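# Insert loose screws head-up into the cover's empty holes

## Task

Place each loose screw upright, head on top, into an unoccupied hole of the cover so that all nine screws end up seated the same way, then release them.

## Robot and tools

Robot: two arms, left_arm and right_arm, each ending in a parallel gripper. The names are labels only and do not match image sides. All poses use one scene frame: origin on the table top midway between the arms, +x out over the table, +z up, left_arm on the +y side. Gripper frame: fingers point along the gripper's +z and open and close along its y axis. end_effector_position is the point between the finger pads, about 1 cm short of the fingertips. Reported hand positions can be slightly wrong, more so at long reach, and motions tend to finish a centimetre or more from the command, usually low.

Row format (used by every moving tool): 16 numbers, left_arm first, then right_arm, each block being x, y, z (metres, scene frame), qw, qx, qy, qz (unit quaternion, w first, scene frame), opening. Always send both blocks even if one arm is idle. Positions and quaternions are absolute targets (poses), not offsets. Opening runs from -1 (closed) to +1 (fully open, 0.094 m) and is a target on the grip_measured scale. For an idle arm, resend exactly the pose from the last result before it stopped, plus its intended opening. To hold a fixed orientation, repeat your own quaternion rather than copying the drifted reported one.

execute_actions(actions): a list of up to 15 actions; each action is a list of up to 15 rows; each row runs for one control step of 1/30 s, and if fewer than 15 rows are given the last row is repeated to fill the action. An empty list just returns the current state and images. A target more than 0.6 m from a gripper's current position along any of that gripper's own axes makes the action refused for both arms; if the first action fails this test, or any action is malformed, nothing runs. Each control step, the command is clamped to within 70 mm and 16 degrees of the measured pose, so far targets need several actions; after an action the arm only continues up to its last clamped pose. Position wins over orientation when both cannot be met.

move(target, speed, blocking): target is one 16-number row of absolute poses and openings. Each gripper follows a straight line toward its pose, turning the short way; both paths finish together and last 0.5 to 10 s (cut off at 10 s). speed is top path speed in m/s, 0.002 to 0.5, default 0.25; rotation is capped at twice that in rad/s. Openings are applied at the start. Paths ignore obstacles and the other arm, and grippers lag, wander and may overshoot speed, especially near full arm extension. Faster moves and targets set deeper past a contact give harder impacts. With blocking=false the result comes after 0.5 s while motion continues; until a result shows the move has ended, other moves and execute_actions are rejected, so use wait or stop first. The result adds a "move:" line: ending such as done, off_target, moving, held or fault (only one arm named means the other finished fine; held means a check blocked the last step), plus limits such as paced (pose clipped) or held (some steps blocked, after which the arm may jump faster), and each gripper's distance to its pose.

wait(seconds): 0 to 10; the arms keep their last command and a running move continues; returns early when the move ends. stop(): brakes a running move; needs stopping distance; fingers keep moving. zoom_image(camera, region): region [x0, y0, x1, y1] in pixels of that camera's last image, at most 504 by 504, origin top-left. Cameras: cam_head_left, cam_head_right, cam_high, cam_left_wrist, cam_right_wrist, all 504x504, with calibration given as K and T_world_to_cam (world to camera); wrist camera poses follow the arm joints. finished_scene(scene): ends the given scene number permanently and reports success; the goal must already hold and stay held.

Results: a state line with each gripper's position and quaternion, "Hand target" lines (the pose the controller is currently steering to), joint positions (last value is finger opening in metres), joint torques (include gravity and offsets; not a clean contact sensor), grip_measured (opening on the command scale, each gripper off by up to about 1 mm), step readings of positions with HELD marking steps where an arm's command was held back, "pose unreachable" when the clearance check altered a command, FAULT lines, and MOTOR HOT warnings.

Gripping: command an opening below grip_measured to keep hold; about 0.03 below is firm, less is gentler. Pads push roughly 50 to 62 N, less on parts under about 2 mm thick, and can spike on first contact. Joint limits (rad), base to hand: waist -2.618 to 3.054, shoulder 0.000 to 3.142, elbow 0.000 to 3.142, wrist pitch -1.571 to 1.571, wrist yaw -1.571 to 1.571, wrist roll -2.094 to 2.094; elbows cannot fully straighten.

Avoid: dropping screws, knocking anything off the table (fails the task), slamming or pressing hard, letting the arms collide. Held parts may be tugged and loose parts nudged by disturbances. Holding loads warms motors: 75 °C warns, 90 °C halts that arm for 10 s, 100 °C makes the arm go limp and fall. The robot keeps its last command while you compose replies, and less robot time, smooth motion and low effort are better.

Each tool is called as name(argument=value, ...) on one line, values as JSON.

## Session

execute_actions(actions=[])

Scene clock: 0.00 s.
left_arm: end_effector_position=(+0.2699, +0.1800, +0.3102) grip_measured=+1.000 end_effector_quat_wxyz=(+0.391, +0.786, +0.472, +0.078) | right_arm: end_effector_position=(-0.0081, -0.0695, +0.1847) grip_measured=+1.000 end_effector_quat_wxyz=(-0.170, +0.027, +0.959, +0.225)
Joint positions: left_arm=[-0.291  1.183  1.44  -1.079  0.375  1.601  0.094] | right_arm=[ 1.01   1.191  1.105 -1.229 -0.516  1.163  0.094]
Joint velocities: left_arm=[-0.022  0.002 -0.007 -0.051 -0.081  0.051  0.   ] | right_arm=[-0.002 -0.002  0.002 -0.051  0.037 -0.022  0.   ]
Joint torques (N m, as the arm reports them, + toward a larger angle): no reading
Hand target (left_arm): +0.267, +0.179, +0.314; +0.396, +0.784, +0.472, +0.075
Hand target (right_arm): -0.009, -0.070, +0.187; -0.169, +0.025, +0.959, +0.227

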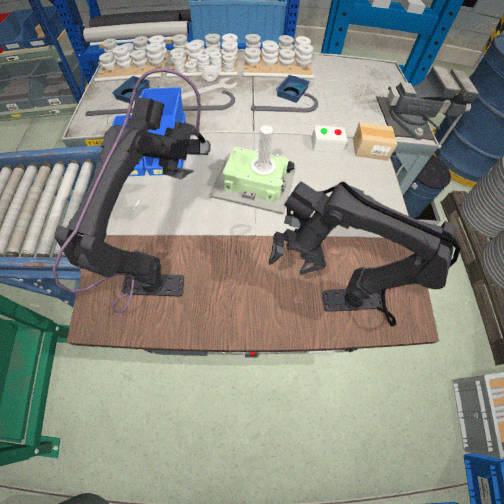

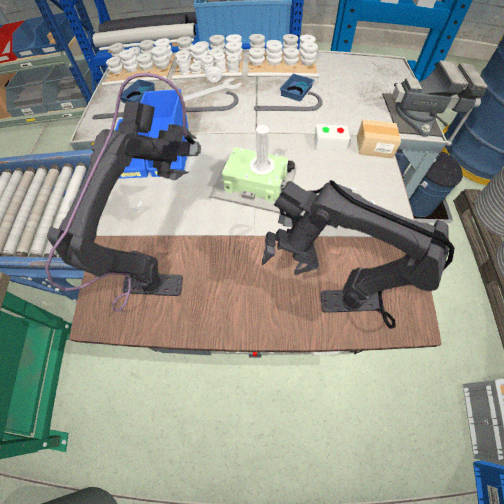

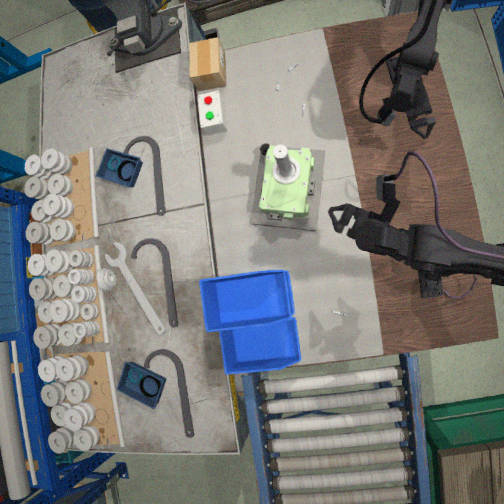

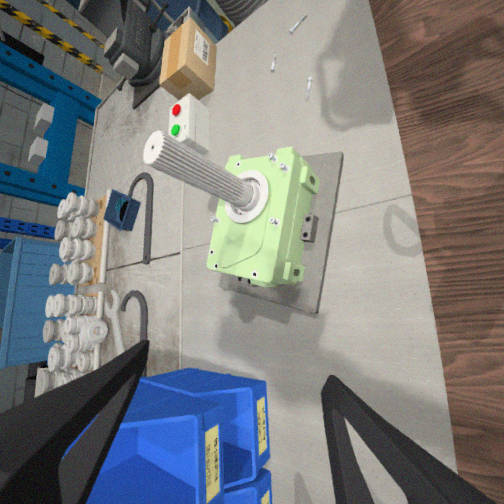

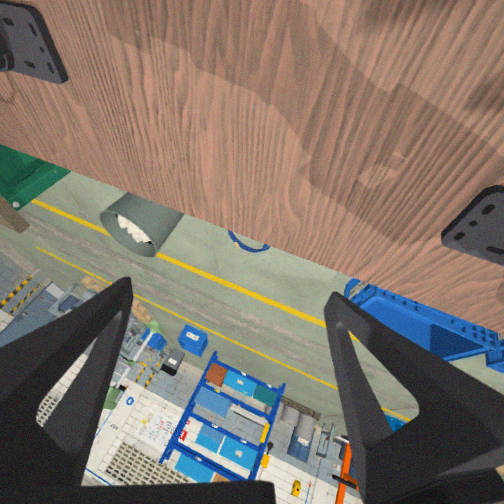

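zoom_image(camera="cam_high", region=[240, 50, 370, 330])

zoom_image(camera="cam_left_wrist", region=[180, 130, 350, 300])

Region (240, 50, 370, 330) of cam_high's 504x504 image, scaled by 1.800, with more detail than that image has; it fills the left 234 columns of this view, and the rest is white.

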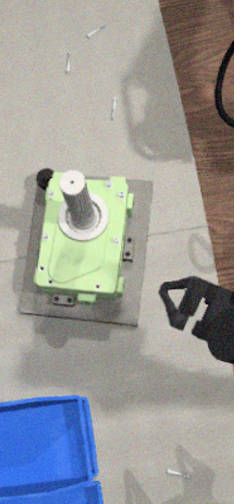

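Region (180, 130, 350, 300) of cam_left_wrist's 504x504 image, scaled by 2.965, with more detail than that image has.

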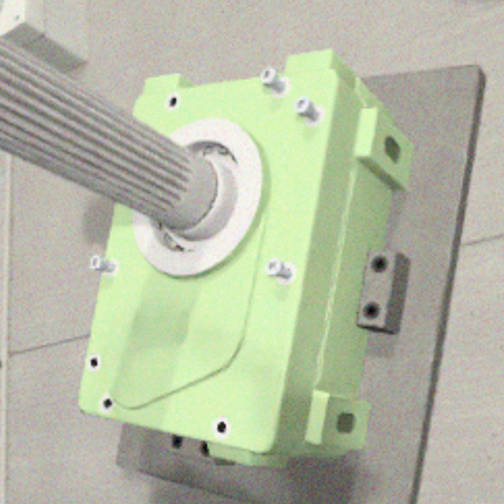

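move(target=[0.2699,0.18,0.31,0.391,0.786,0.472,0.078,1, 0.2955,-0.2765,0.15,0,0.707,0.707,0,1])

Scene clock: 4.37 s.
left_arm: end_effector_position=(+0.2699, +0.1800, +0.3102) grip_measured=+1.000 end_effector_quat_wxyz=(+0.391, +0.786, +0.472, +0.078) | right_arm: end_effector_position=(+0.2938, -0.2743, +0.1487) grip_measured=+1.000 end_effector_quat_wxyz=(+0.001, +0.703, +0.711, +0.013)
Joint positions: left_arm=[-0.291  1.183  1.44  -1.079  0.375  1.601  0.094] | right_arm=[ 0.069  1.827  1.679 -1.402 -0.015  1.657  0.094]
Joint velocities: left_arm=[-0.007 -0.007 -0.002 -0.007  0.066  0.051  0.   ] | right_arm=[-0.022  0.007  0.002  0.037 -0.007 -0.007  0.   ]
Joint torques (N m, as the arm reports them, + toward a larger angle): left_arm=[ 0.   -2.98  5.38  1.53  0.15 -0.01] | right_arm=[-0.39 -8.18  8.01  0.18  0.11  0.05]
Hand target (left_arm): +0.270, +0.180, +0.310; +0.391, +0.786, +0.472, +0.078
Hand target (right_arm): +0.296, -0.279, +0.149; +0.002, +0.708, +0.706, +0.004
Off the commanded pose (left_arm): 0.000 m, 0 deg.
Off the commanded pose (right_arm): 0.003 m, 2 deg.
move: done
camera_calibration (this result's frames):
cam_right_wrist: T_world_to_cam=[[-0.976819, -0.204247, 0.0640984, 0.213353], [-0.124896, 0.78695, 0.604244, 0.18682], [-0.173857, 0.582231, -0.794217, 0.438753], [0, 0, 0, 1]] pos_world=[0.30802, -0.358898, 0.221905]

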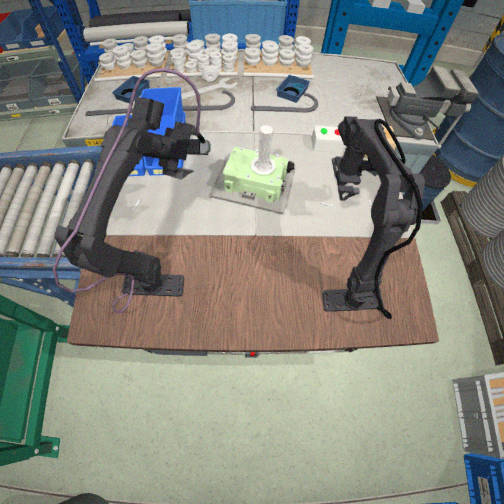

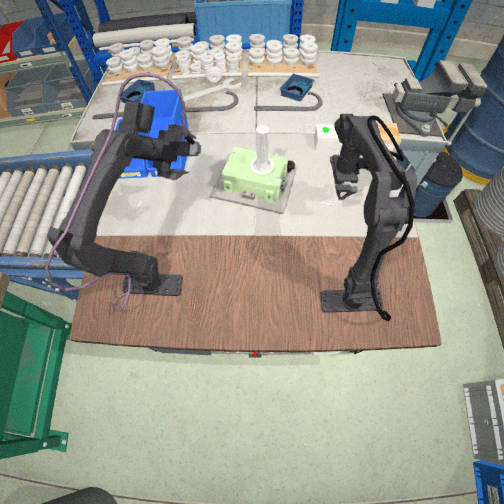

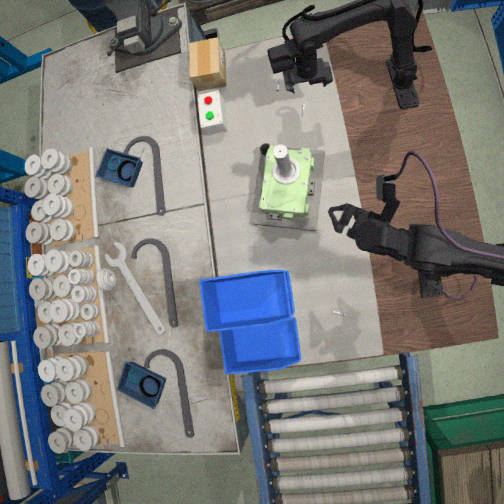

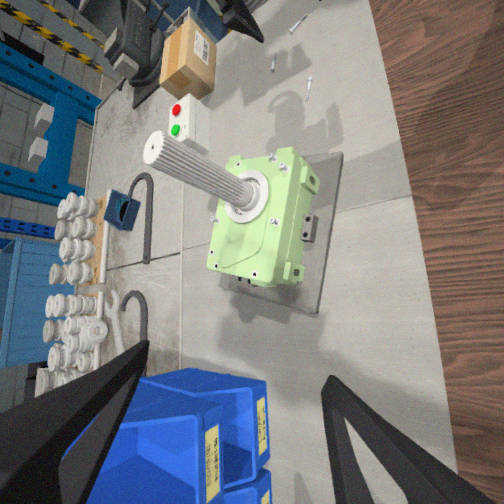

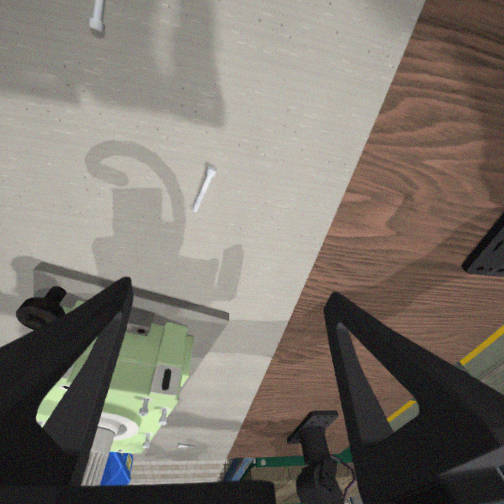

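move(target=[0.2699,0.18,0.31,0.391,0.786,0.472,0.078,1, 0.317,-0.273,0.03,0,0.791,0.612,0,-0.3], speed=0.15)

Scene clock: 6.20 s.
left_arm: end_effector_position=(+0.2699, +0.1800, +0.3102) grip_measured=+1.000 end_effector_quat_wxyz=(+0.391, +0.786, +0.472, +0.078) | right_arm: end_effector_position=(+0.3197, -0.2722, +0.0364) grip_measured=-0.298 end_effector_quat_wxyz=(-0.001, +0.790, +0.613, +0.011)
Joint positions: left_arm=[-0.291  1.183  1.44  -1.079  0.375  1.601  0.094] | right_arm=[ 0.069  1.978  1.431 -1.007 -0.013  1.92   0.033]
Joint velocities: left_arm=[-0.007  0.017  0.017  0.007  0.007 -0.051  0.   ] | right_arm=[-0.002  0.007  0.002  0.007  0.095 -0.022 -0.001]
Joint torques (N m, as the arm reports them, + toward a larger angle): left_arm=[-0.01 -2.99  5.37  1.53  0.15 -0.01] | right_arm=[ 0.29 -9.96  5.21  0.36  0.1   0.06]
Hand target (left_arm): +0.270, +0.180, +0.310; +0.391, +0.786, +0.472, +0.078
Hand target (right_arm): +0.317, -0.273, +0.030; -0.000, +0.791, +0.612, -0.000
Off the commanded pose (left_arm): 0.000 m, 0 deg.
Off the commanded pose (right_arm): 0.007 m, 1 deg.
move: done
camera_calibration (this result's frames):
cam_right_wrist: T_world_to_cam=[[-0.995896, 0.0559641, 0.0711292, 0.322971], [0.0877085, 0.790663, 0.605937, 0.189213], [-0.0223285, 0.609689, -0.792326, 0.311814], [0, 0, 0, 1]] pos_world=[0.312012, -0.357788, 0.109434]

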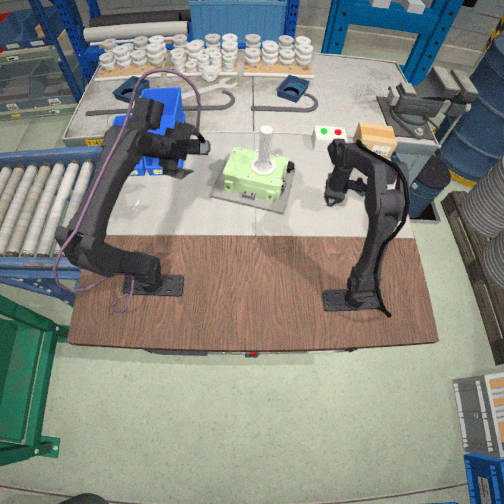

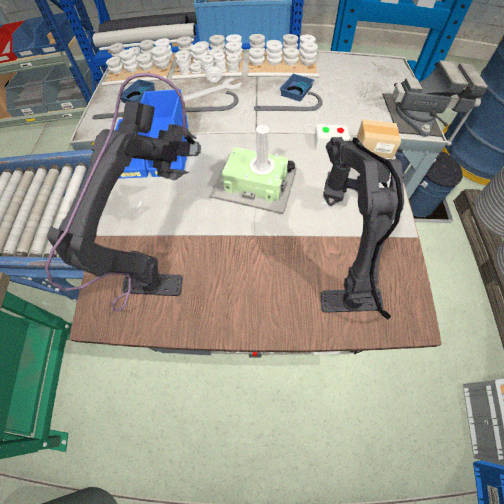

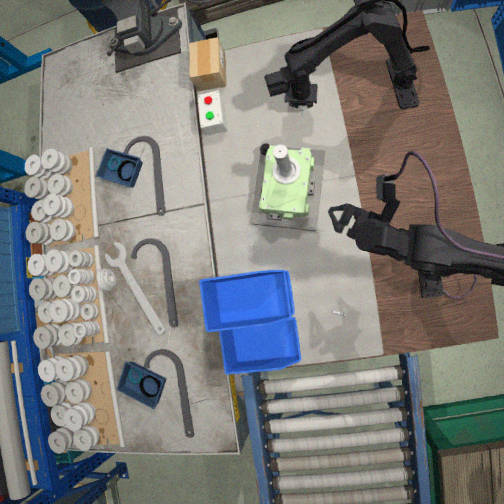

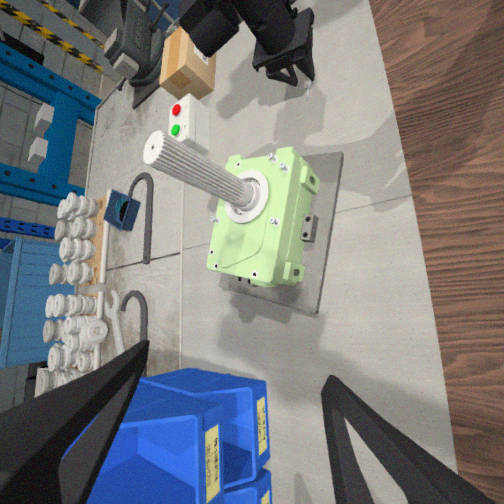

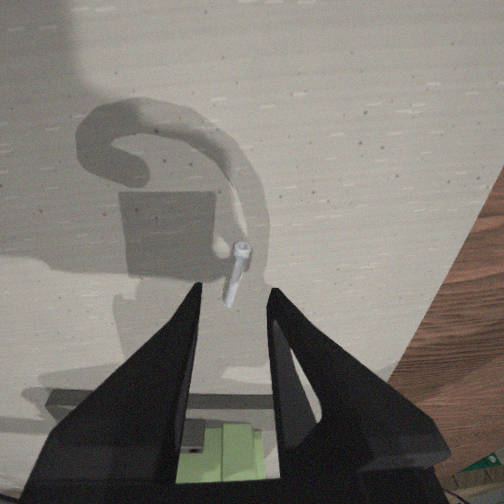

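move(target=[0.2699,0.18,0.31,0.391,0.786,0.472,0.078,1, 0.316,-0.273,0.006,0,0.791,0.612,0,-0.3], speed=0.05)

move(target=[0.2699,0.18,0.31,0.391,0.786,0.472,0.078,1, 0.316,-0.273,0.006,0,0.791,0.612,0,-1])

Scene clock: 7.37 s.
left_arm: end_effector_position=(+0.2699, +0.1800, +0.3102) grip_measured=+1.000 end_effector_quat_wxyz=(+0.391, +0.786, +0.472, +0.078) | right_arm: end_effector_position=(+0.3199, -0.2723, +0.0161) grip_measured=-0.299 end_effector_quat_wxyz=(+0.001, +0.791, +0.612, +0.013)
Joint positions: left_arm=[-0.291  1.183  1.44  -1.079  0.375  1.601  0.094] | right_arm=[ 0.069  2.     1.377 -0.925 -0.012  1.922  0.033]
Joint velocities: left_arm=[ 0.022 -0.012  0.007 -0.037 -0.051  0.007  0.   ] | right_arm=[ 0.012 -0.007 -0.012 -0.037 -0.037 -0.007  0.001]
Joint torques (N m, as the arm reports them, + toward a larger angle): left_arm=[-0.01 -2.95  5.37  1.54  0.15 -0.01] | right_arm=[ 0.36 -9.38  4.8   0.42  0.11  0.05]
Hand target (left_arm): +0.270, +0.180, +0.310; +0.391, +0.786, +0.472, +0.078
Hand target (right_arm): +0.316, -0.273, +0.006; -0.000, +0.791, +0.612, -0.000
Off the commanded pose (left_arm): 0.000 m, 0 deg.
Off the commanded pose (right_arm): 0.011 m, 1 deg.
move: off_target (right_arm)
camera_calibration (this result's frames):
cam_right_wrist: T_world_to_cam=[[-0.996154, 0.0582358, 0.0654648, 0.325412], [0.0860679, 0.79033, 0.606606, 0.201971], [-0.0164127, 0.609907, -0.792303, 0.293914], [0, 0, 0, 1]] pos_world=[0.311602, -0.357834, 0.0890494]

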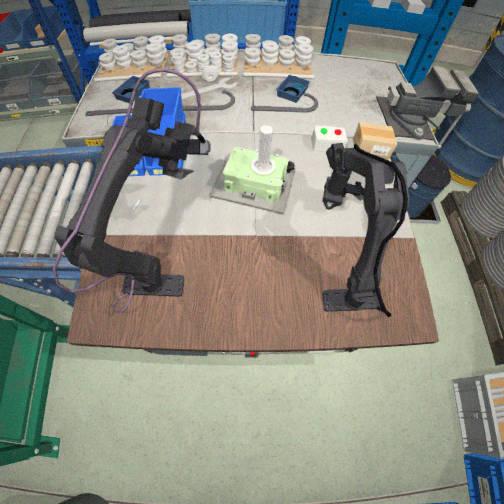

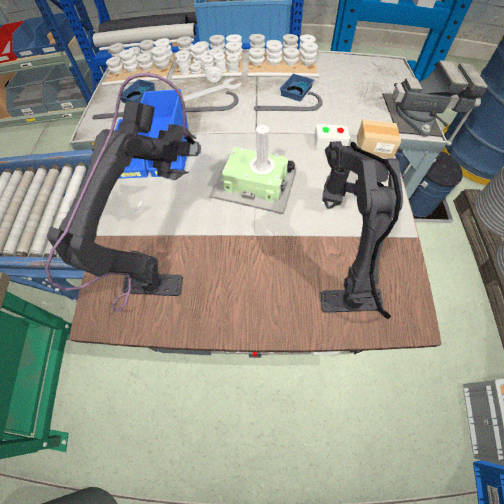

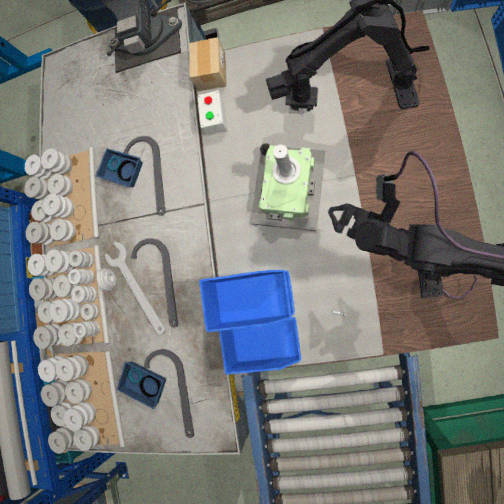

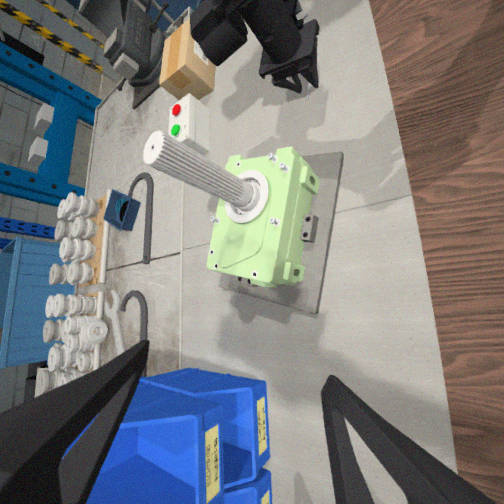

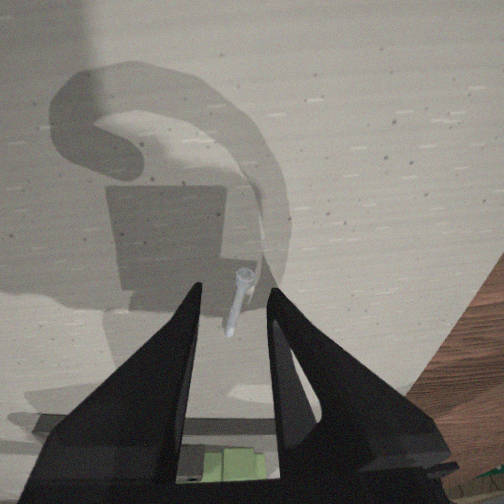

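Scene clock: 8.07 s.
left_arm: end_effector_position=(+0.2699, +0.1800, +0.3102) grip_measured=+1.000 end_effector_quat_wxyz=(+0.391, +0.786, +0.472, +0.078) | right_arm: end_effector_position=(+0.3214, -0.2721, +0.0162) grip_measured=-0.929 end_effector_quat_wxyz=(+0.002, +0.791, +0.612, +0.016)
Joint positions: left_arm=[-0.291  1.183  1.44  -1.079  0.375  1.601  0.094] | right_arm=[ 0.069  2.     1.377 -0.919 -0.013  1.923  0.003]
Joint velocities: left_arm=[-0.022 -0.007 -0.012 -0.11  -0.066 -0.022  0.   ] | right_arm=[-0.007  0.002  0.007 -0.095 -0.066  0.007  0.001]
Joint torques (N m, as the arm reports them, + toward a larger angle): left_arm=[ 0.   -2.97  5.4   1.53  0.16 -0.01] | right_arm=[ 0.4  -9.39  4.84  0.37  0.12  0.05]
Hand target (left_arm): +0.270, +0.180, +0.310; +0.391, +0.786, +0.472, +0.078
Hand target (right_arm): +0.316, -0.273, +0.006; +0.000, +0.791, +0.612, -0.000
Off the commanded pose (left_arm): 0.000 m, 0 deg.
Off the commanded pose (right_arm): 0.012 m, 2 deg.
move: off_target (right_arm)
camera_calibration (this result's frames):
cam_right_wrist: T_world_to_cam=[[-0.996509, 0.0585446, 0.0595123, 0.327189], [0.0826985, 0.789702, 0.607891, 0.202539], [-0.0114084, 0.61069, -0.791787, 0.292435], [0, 0, 0, 1]] pos_world=[0.312633, -0.357688, 0.0889528]

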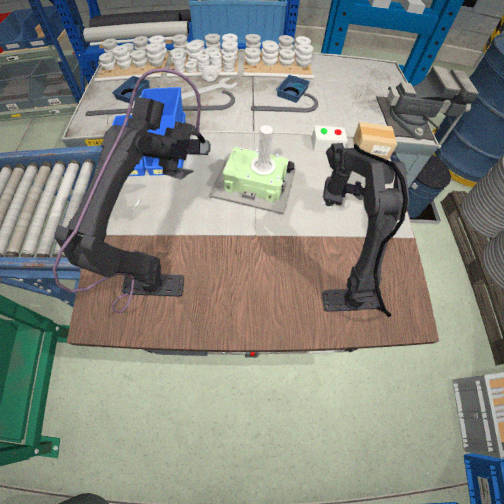

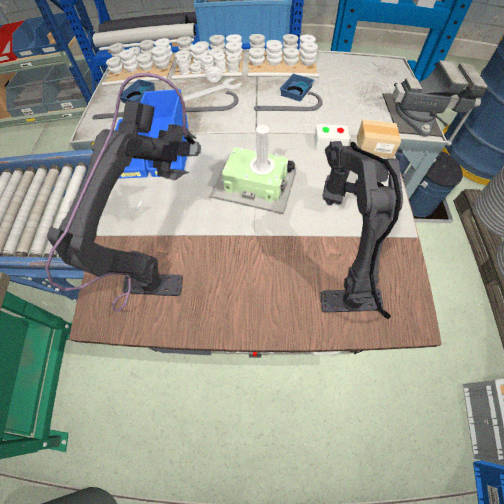

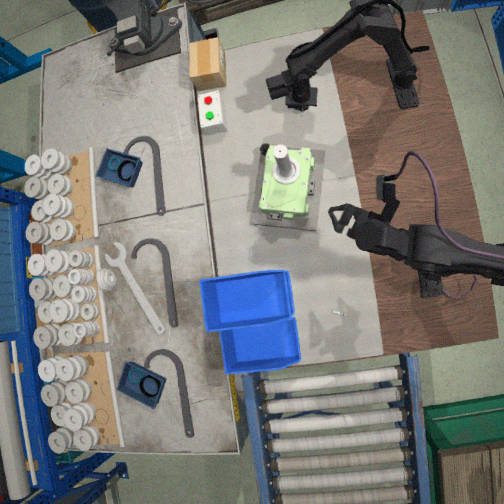

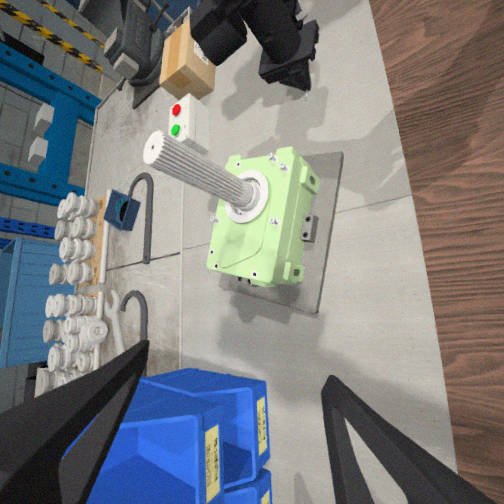

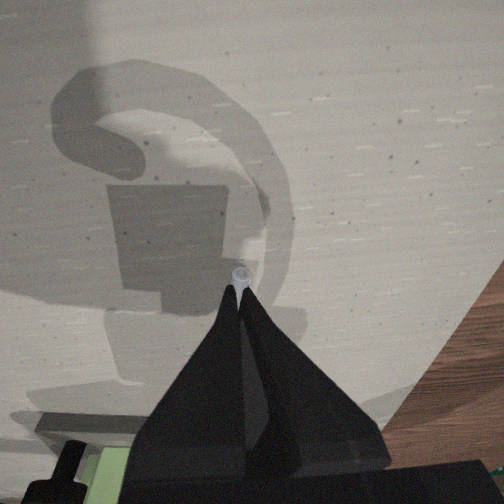

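move(target=[0.2699,0.18,0.31,0.391,0.786,0.472,0.078,1, 0.316,-0.273,0.15,0,0.791,0.612,0,-1])

move(target=[0.2699,0.18,0.31,0.391,0.786,0.472,0.078,1, 0.40,-0.11,0.2,0.6645,-0.2418,0.6645,0.2418,-1], speed=0.15)

Scene clock: 9.73 s.
left_arm: end_effector_position=(+0.2699, +0.1800, +0.3102) grip_measured=+1.000 end_effector_quat_wxyz=(+0.391, +0.786, +0.472, +0.078) | right_arm: end_effector_position=(+0.3170, -0.2726, +0.1457) grip_measured=-0.929 end_effector_quat_wxyz=(-0.005, +0.791, +0.612, +0.004)
Joint positions: left_arm=[-0.291  1.183  1.44  -1.079  0.375  1.601  0.094] | right_arm=[ 0.069  1.942  1.819 -1.446 -0.012  1.923  0.003]
Joint velocities: left_arm=[ 0.007 -0.012 -0.002 -0.007  0.022  0.037  0.   ] | right_arm=[ 0.007  0.007 -0.017 -0.022  0.051 -0.051 -0.   ]
Joint torques (N m, as the arm reports them, + toward a larger angle): left_arm=[ 0.   -2.98  5.39  1.53  0.15 -0.01] | right_arm=[  0.36 -10.71   7.6    0.15   0.11   0.05]
Hand target (left_arm): +0.270, +0.180, +0.310; +0.391, +0.786, +0.472, +0.078
Hand target (right_arm): +0.316, -0.273, +0.150; +0.000, +0.791, +0.612, +0.000
Off the commanded pose (left_arm): 0.000 m, 0 deg.
Off the commanded pose (right_arm): 0.004 m, 1 deg.
move: done
camera_calibration (this result's frames):
cam_right_wrist: T_world_to_cam=[[-0.994519, 0.0588064, 0.0864525, 0.310674], [0.0992102, 0.791777, 0.602699, 0.12065], [-0.0330086, 0.607972, -0.793272, 0.401666], [0, 0, 0, 1]] pos_world=[0.31026, -0.358, 0.219056]

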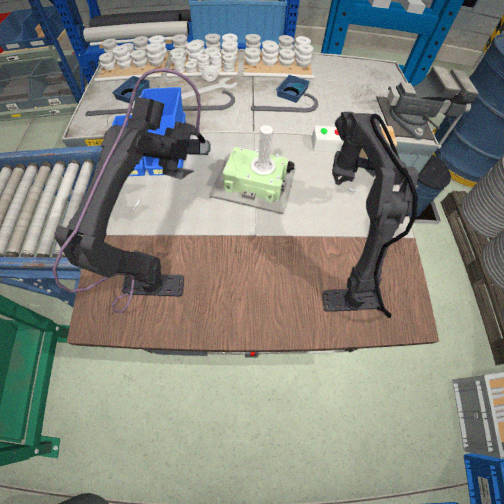

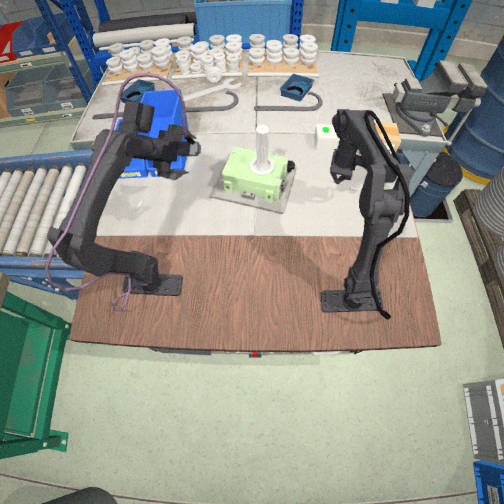

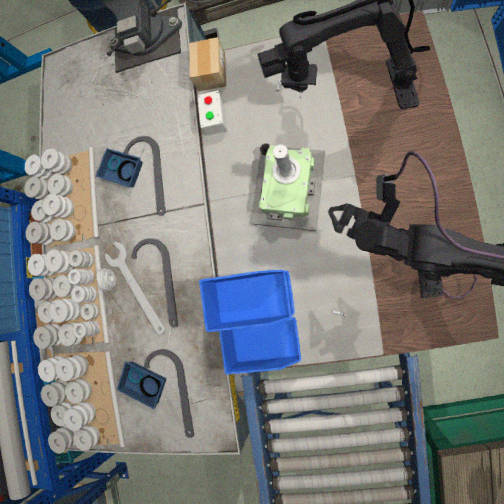

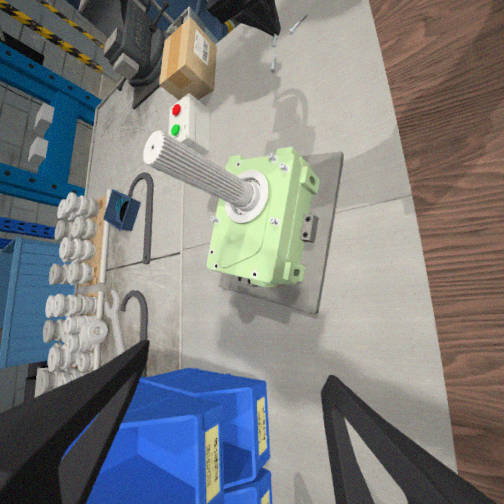

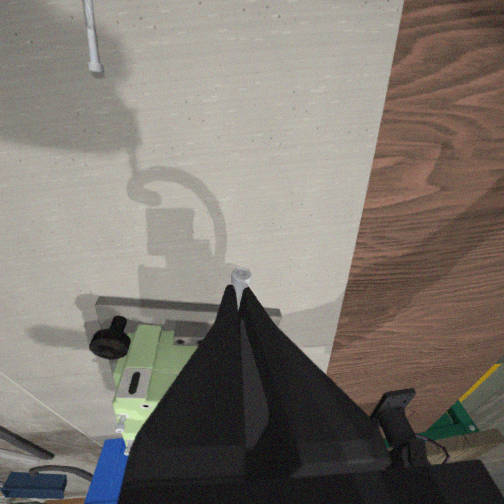

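Scene clock: 19.30 s.
left_arm: end_effector_position=(+0.2699, +0.1800, +0.3102) grip_measured=+1.000 end_effector_quat_wxyz=(+0.391, +0.786, +0.472, +0.078) | right_arm: end_effector_position=(+0.3926, -0.1102, +0.2005) grip_measured=-0.929 end_effector_quat_wxyz=(+0.660, -0.247, +0.666, +0.243)
Joint positions: left_arm=[-0.291  1.183  1.44  -1.079  0.375  1.601  0.094] | right_arm=[ 0.242  1.741  0.73   1.001 -0.437 -0.007  0.003]
Joint velocities: left_arm=[-0.017  0.002 -0.007 -0.007  0.007 -0.066  0.   ] | right_arm=[ 0.002  0.012 -0.002  0.051 -0.022  0.095 -0.001]
Joint torques (N m, as the arm reports them, + toward a larger angle): left_arm=[ 0.   -2.97  5.37  1.54  0.15 -0.01] | right_arm=[-0.57 -6.93  7.96  1.79 -0.05 -0.05]
Hand target (left_arm): +0.270, +0.180, +0.310; +0.391, +0.786, +0.472, +0.078
Hand target (right_arm): +0.399, -0.111, +0.201; +0.663, -0.249, +0.664, +0.241
Off the commanded pose (left_arm): 0.000 m, 0 deg.
Off the commanded pose (right_arm): 0.007 m, 1 deg.
move: done
camera_calibration (this result's frames):
cam_right_wrist: T_world_to_cam=[[0.570656, -0.797565, 0.195557, -0.359195], [-0.387513, -0.471498, -0.792164, 0.283065], [0.724007, 0.376272, -0.57813, -0.017003], [0, 0, 0, 1]] pos_world=[0.326978, -0.146619, 0.284647]

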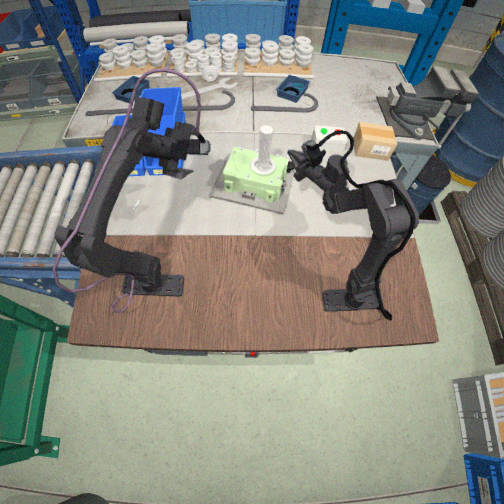

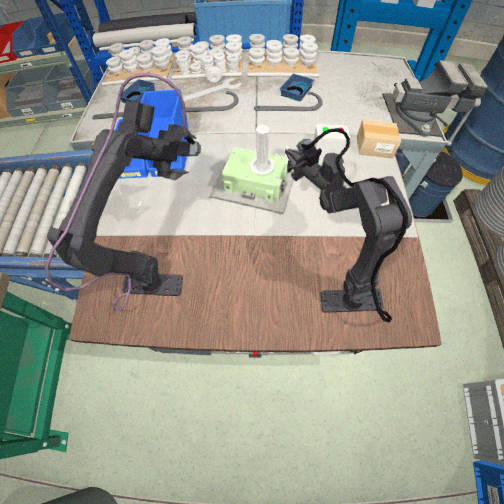

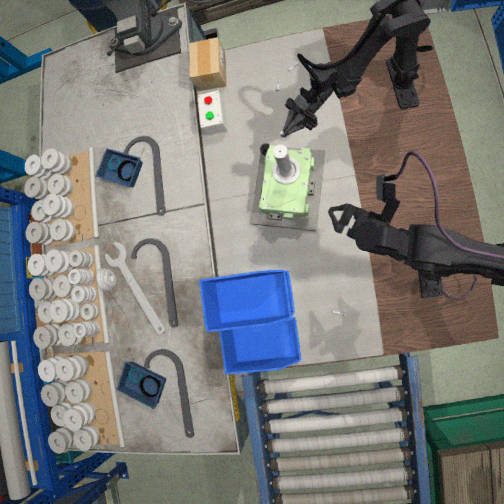

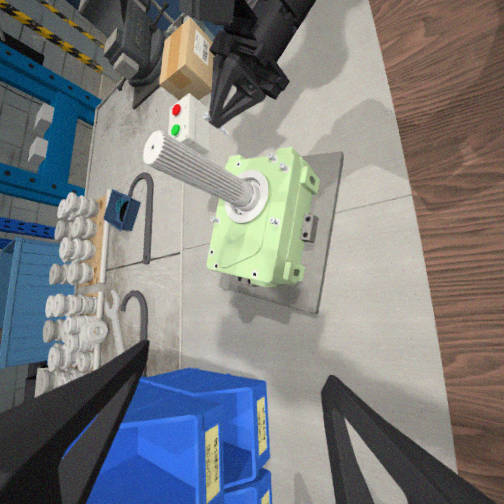

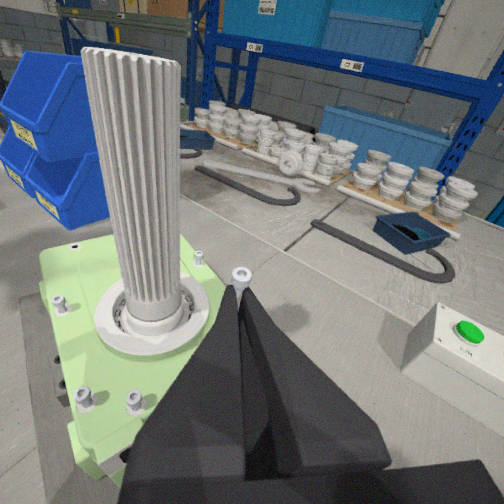

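move(target=[0.2699,0.18,0.31,0.391,0.786,0.472,0.078,1, 0.415,-0.098,0.175,0.6645,-0.2418,0.6645,0.2418,-1], speed=0.05)

zoom_image(camera="cam_left_wrist", region=[190, 100, 290, 200])

zoom_image(camera="cam_head_right", region=[230, 120, 330, 220])

Scene clock: 20.43 s.
left_arm: end_effector_position=(+0.2699, +0.1800, +0.3102) grip_measured=+1.000 end_effector_quat_wxyz=(+0.391, +0.786, +0.472, +0.078) | right_arm: end_effector_position=(+0.4106, -0.1028, +0.1731) grip_measured=-0.929 end_effector_quat_wxyz=(+0.661, -0.243, +0.668, +0.240)
Joint positions: left_arm=[-0.291  1.183  1.44  -1.079  0.375  1.601  0.094] | right_arm=[ 0.254  1.889  0.774  1.104 -0.414 -0.005  0.003]
Joint velocities: left_arm=[ 0.017 -0.012 -0.007 -0.037  0.037 -0.022  0.   ] | right_arm=[ 0.007 -0.002 -0.007 -0.007  0.081 -0.007  0.   ]
Joint torques (N m, as the arm reports them, + toward a larger angle): left_arm=[-0.02 -2.96  5.38  1.53  0.16 -0.01] | right_arm=[ 0.61 -8.22  7.56  1.84  0.04  0.05]
Hand target (left_arm): +0.270, +0.180, +0.310; +0.391, +0.786, +0.472, +0.078
Hand target (right_arm): +0.415, -0.098, +0.175; +0.664, -0.242, +0.665, +0.242
Off the commanded pose (left_arm): 0.000 m, 0 deg.
Off the commanded pose (right_arm): 0.007 m, 1 deg.
move: done
camera_calibration (this result's frames):
cam_right_wrist: T_world_to_cam=[[0.562414, -0.803763, 0.19405, -0.355181], [-0.393837, -0.466753, -0.791854, 0.274874], [0.727037, 0.368926, -0.57906, -0.0505364], [0, 0, 0, 1]] pos_world=[0.344756, -0.138539, 0.25732]

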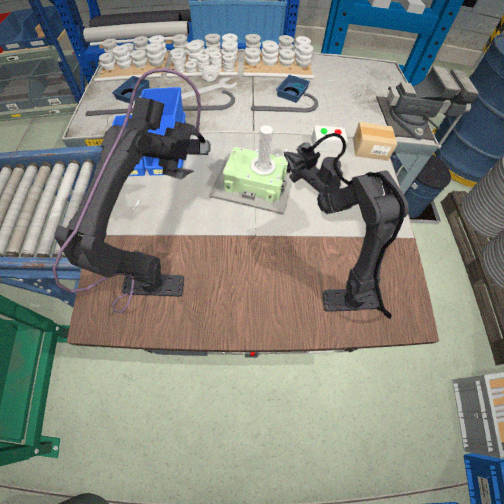

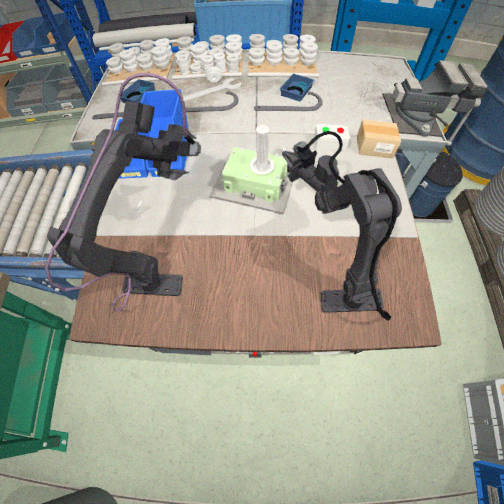

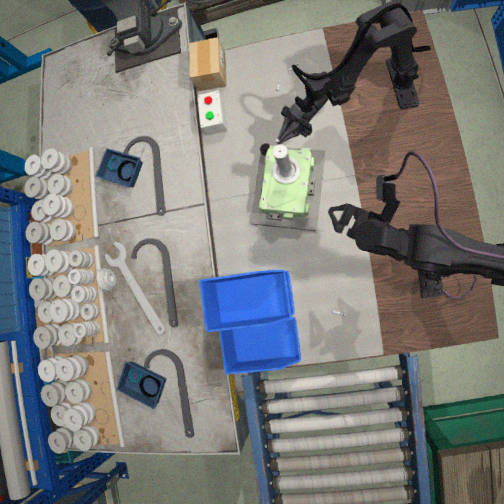

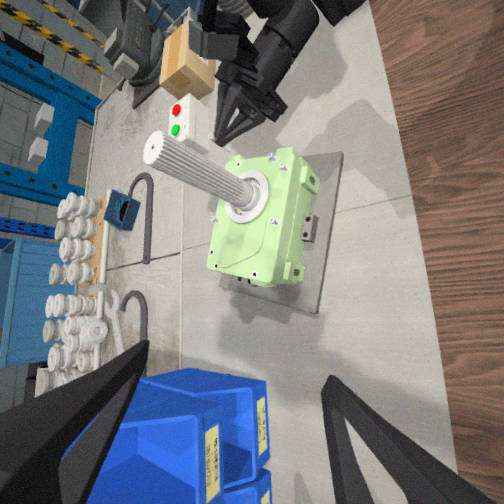

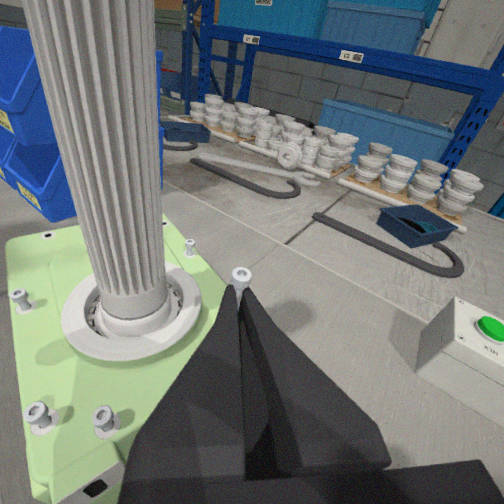

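Region (190, 100, 290, 200) of cam_left_wrist's 504x504 image, scaled by 5.040, with more detail than that image has.

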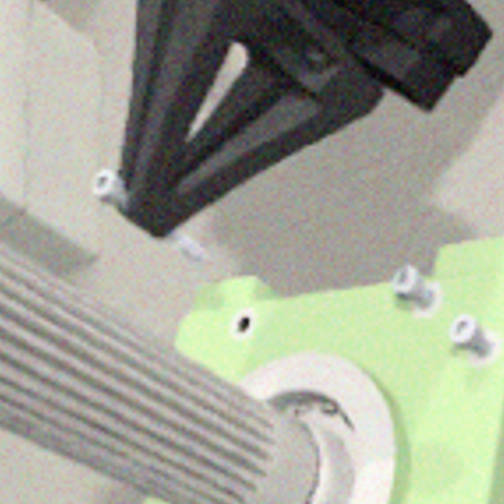

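Region (230, 120, 330, 220) of cam_head_right's 504x504 image, scaled by 5.040, with more detail than that image has.

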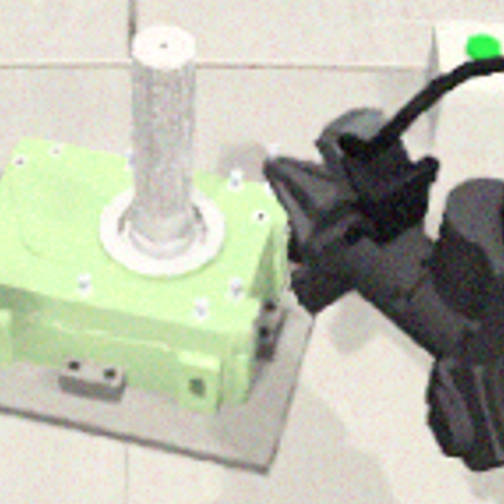

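move(target=[0.2699,0.18,0.31,0.391,0.786,0.472,0.078,1, 0.415,-0.087,0.168,0.6645,-0.2418,0.6645,0.2418,-1], speed=0.04)

zoom_image(camera="cam_left_wrist", region=[190, 100, 290, 200])

zoom_image(camera="cam_head_right", region=[230, 120, 330, 220])

Scene clock: 21.57 s.
left_arm: end_effector_position=(+0.2699, +0.1800, +0.3102) grip_measured=+1.000 end_effector_quat_wxyz=(+0.391, +0.786, +0.472, +0.078) | right_arm: end_effector_position=(+0.4111, -0.0912, +0.1676) grip_measured=-0.929 end_effector_quat_wxyz=(+0.663, -0.243, +0.666, +0.240)
Joint positions: left_arm=[-0.291  1.183  1.44  -1.079  0.375  1.601  0.094] | right_arm=[ 0.286  1.923  0.785  1.133 -0.383 -0.005  0.003]
Joint velocities: left_arm=[ 0.002 -0.022 -0.007  0.022  0.051  0.007  0.   ] | right_arm=[-0.022  0.012 -0.012 -0.081 -0.051 -0.007  0.   ]
Joint torques (N m, as the arm reports them, + toward a larger angle): left_arm=[ 0.   -2.98  5.38  1.53  0.15 -0.01] | right_arm=[ 0.49 -8.51  7.38  1.83  0.05  0.05]
Hand target (left_arm): +0.270, +0.180, +0.310; +0.391, +0.786, +0.472, +0.078
Hand target (right_arm): +0.415, -0.087, +0.168; +0.665, -0.242, +0.665, +0.242
Off the commanded pose (left_arm): 0.000 m, 0 deg.
Off the commanded pose (right_arm): 0.006 m, 0 deg.
move: done
camera_calibration (this result's frames):
cam_right_wrist: T_world_to_cam=[[0.562017, -0.803589, 0.195913, -0.345219], [-0.389369, -0.466015, -0.794495, 0.274765], [0.729746, 0.370237, -0.574801, -0.0600574], [0, 0, 0, 1]] pos_world=[0.34483, -0.127134, 0.251411]

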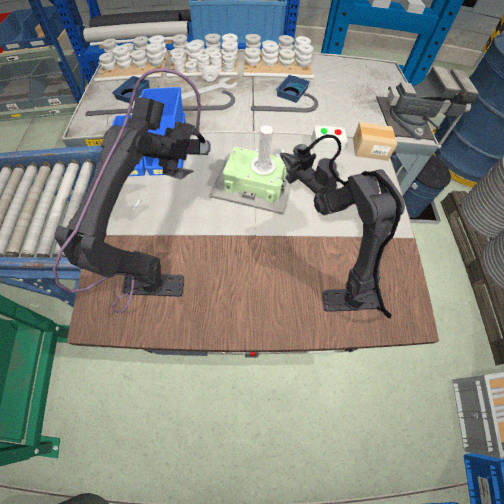

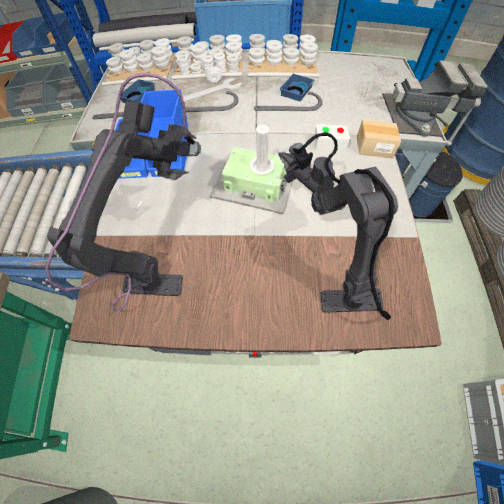

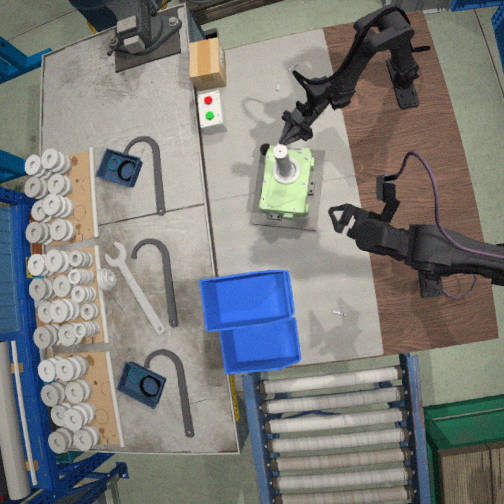

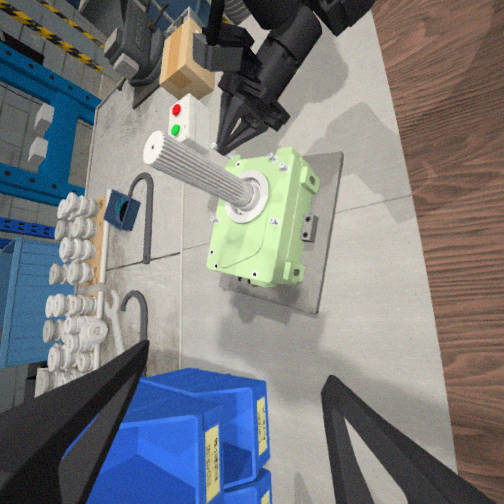

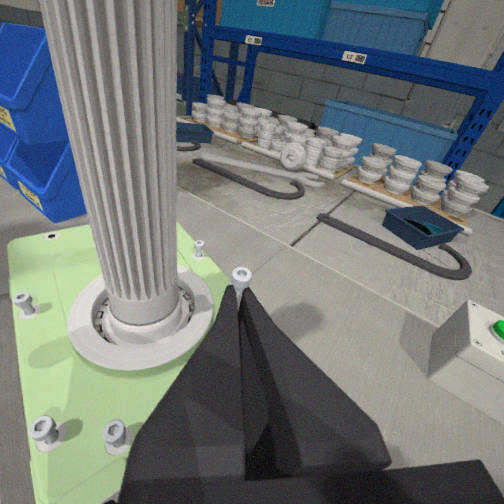

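Region (190, 100, 290, 200) of cam_left_wrist's 504x504 image, scaled by 5.040, with more detail than that image has.

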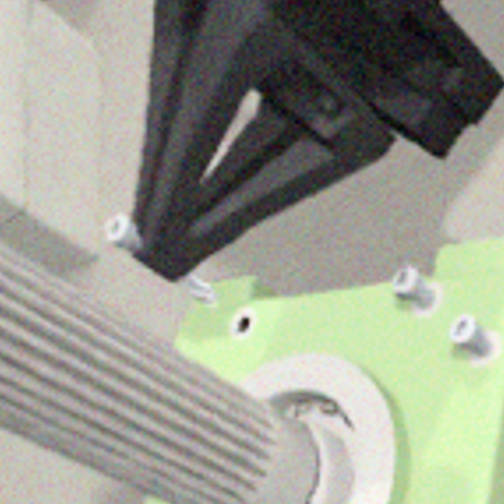

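Region (230, 120, 330, 220) of cam_head_right's 504x504 image, scaled by 5.040, with more detail than that image has.

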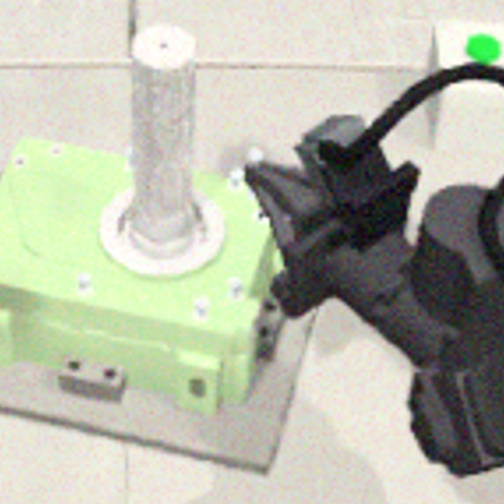

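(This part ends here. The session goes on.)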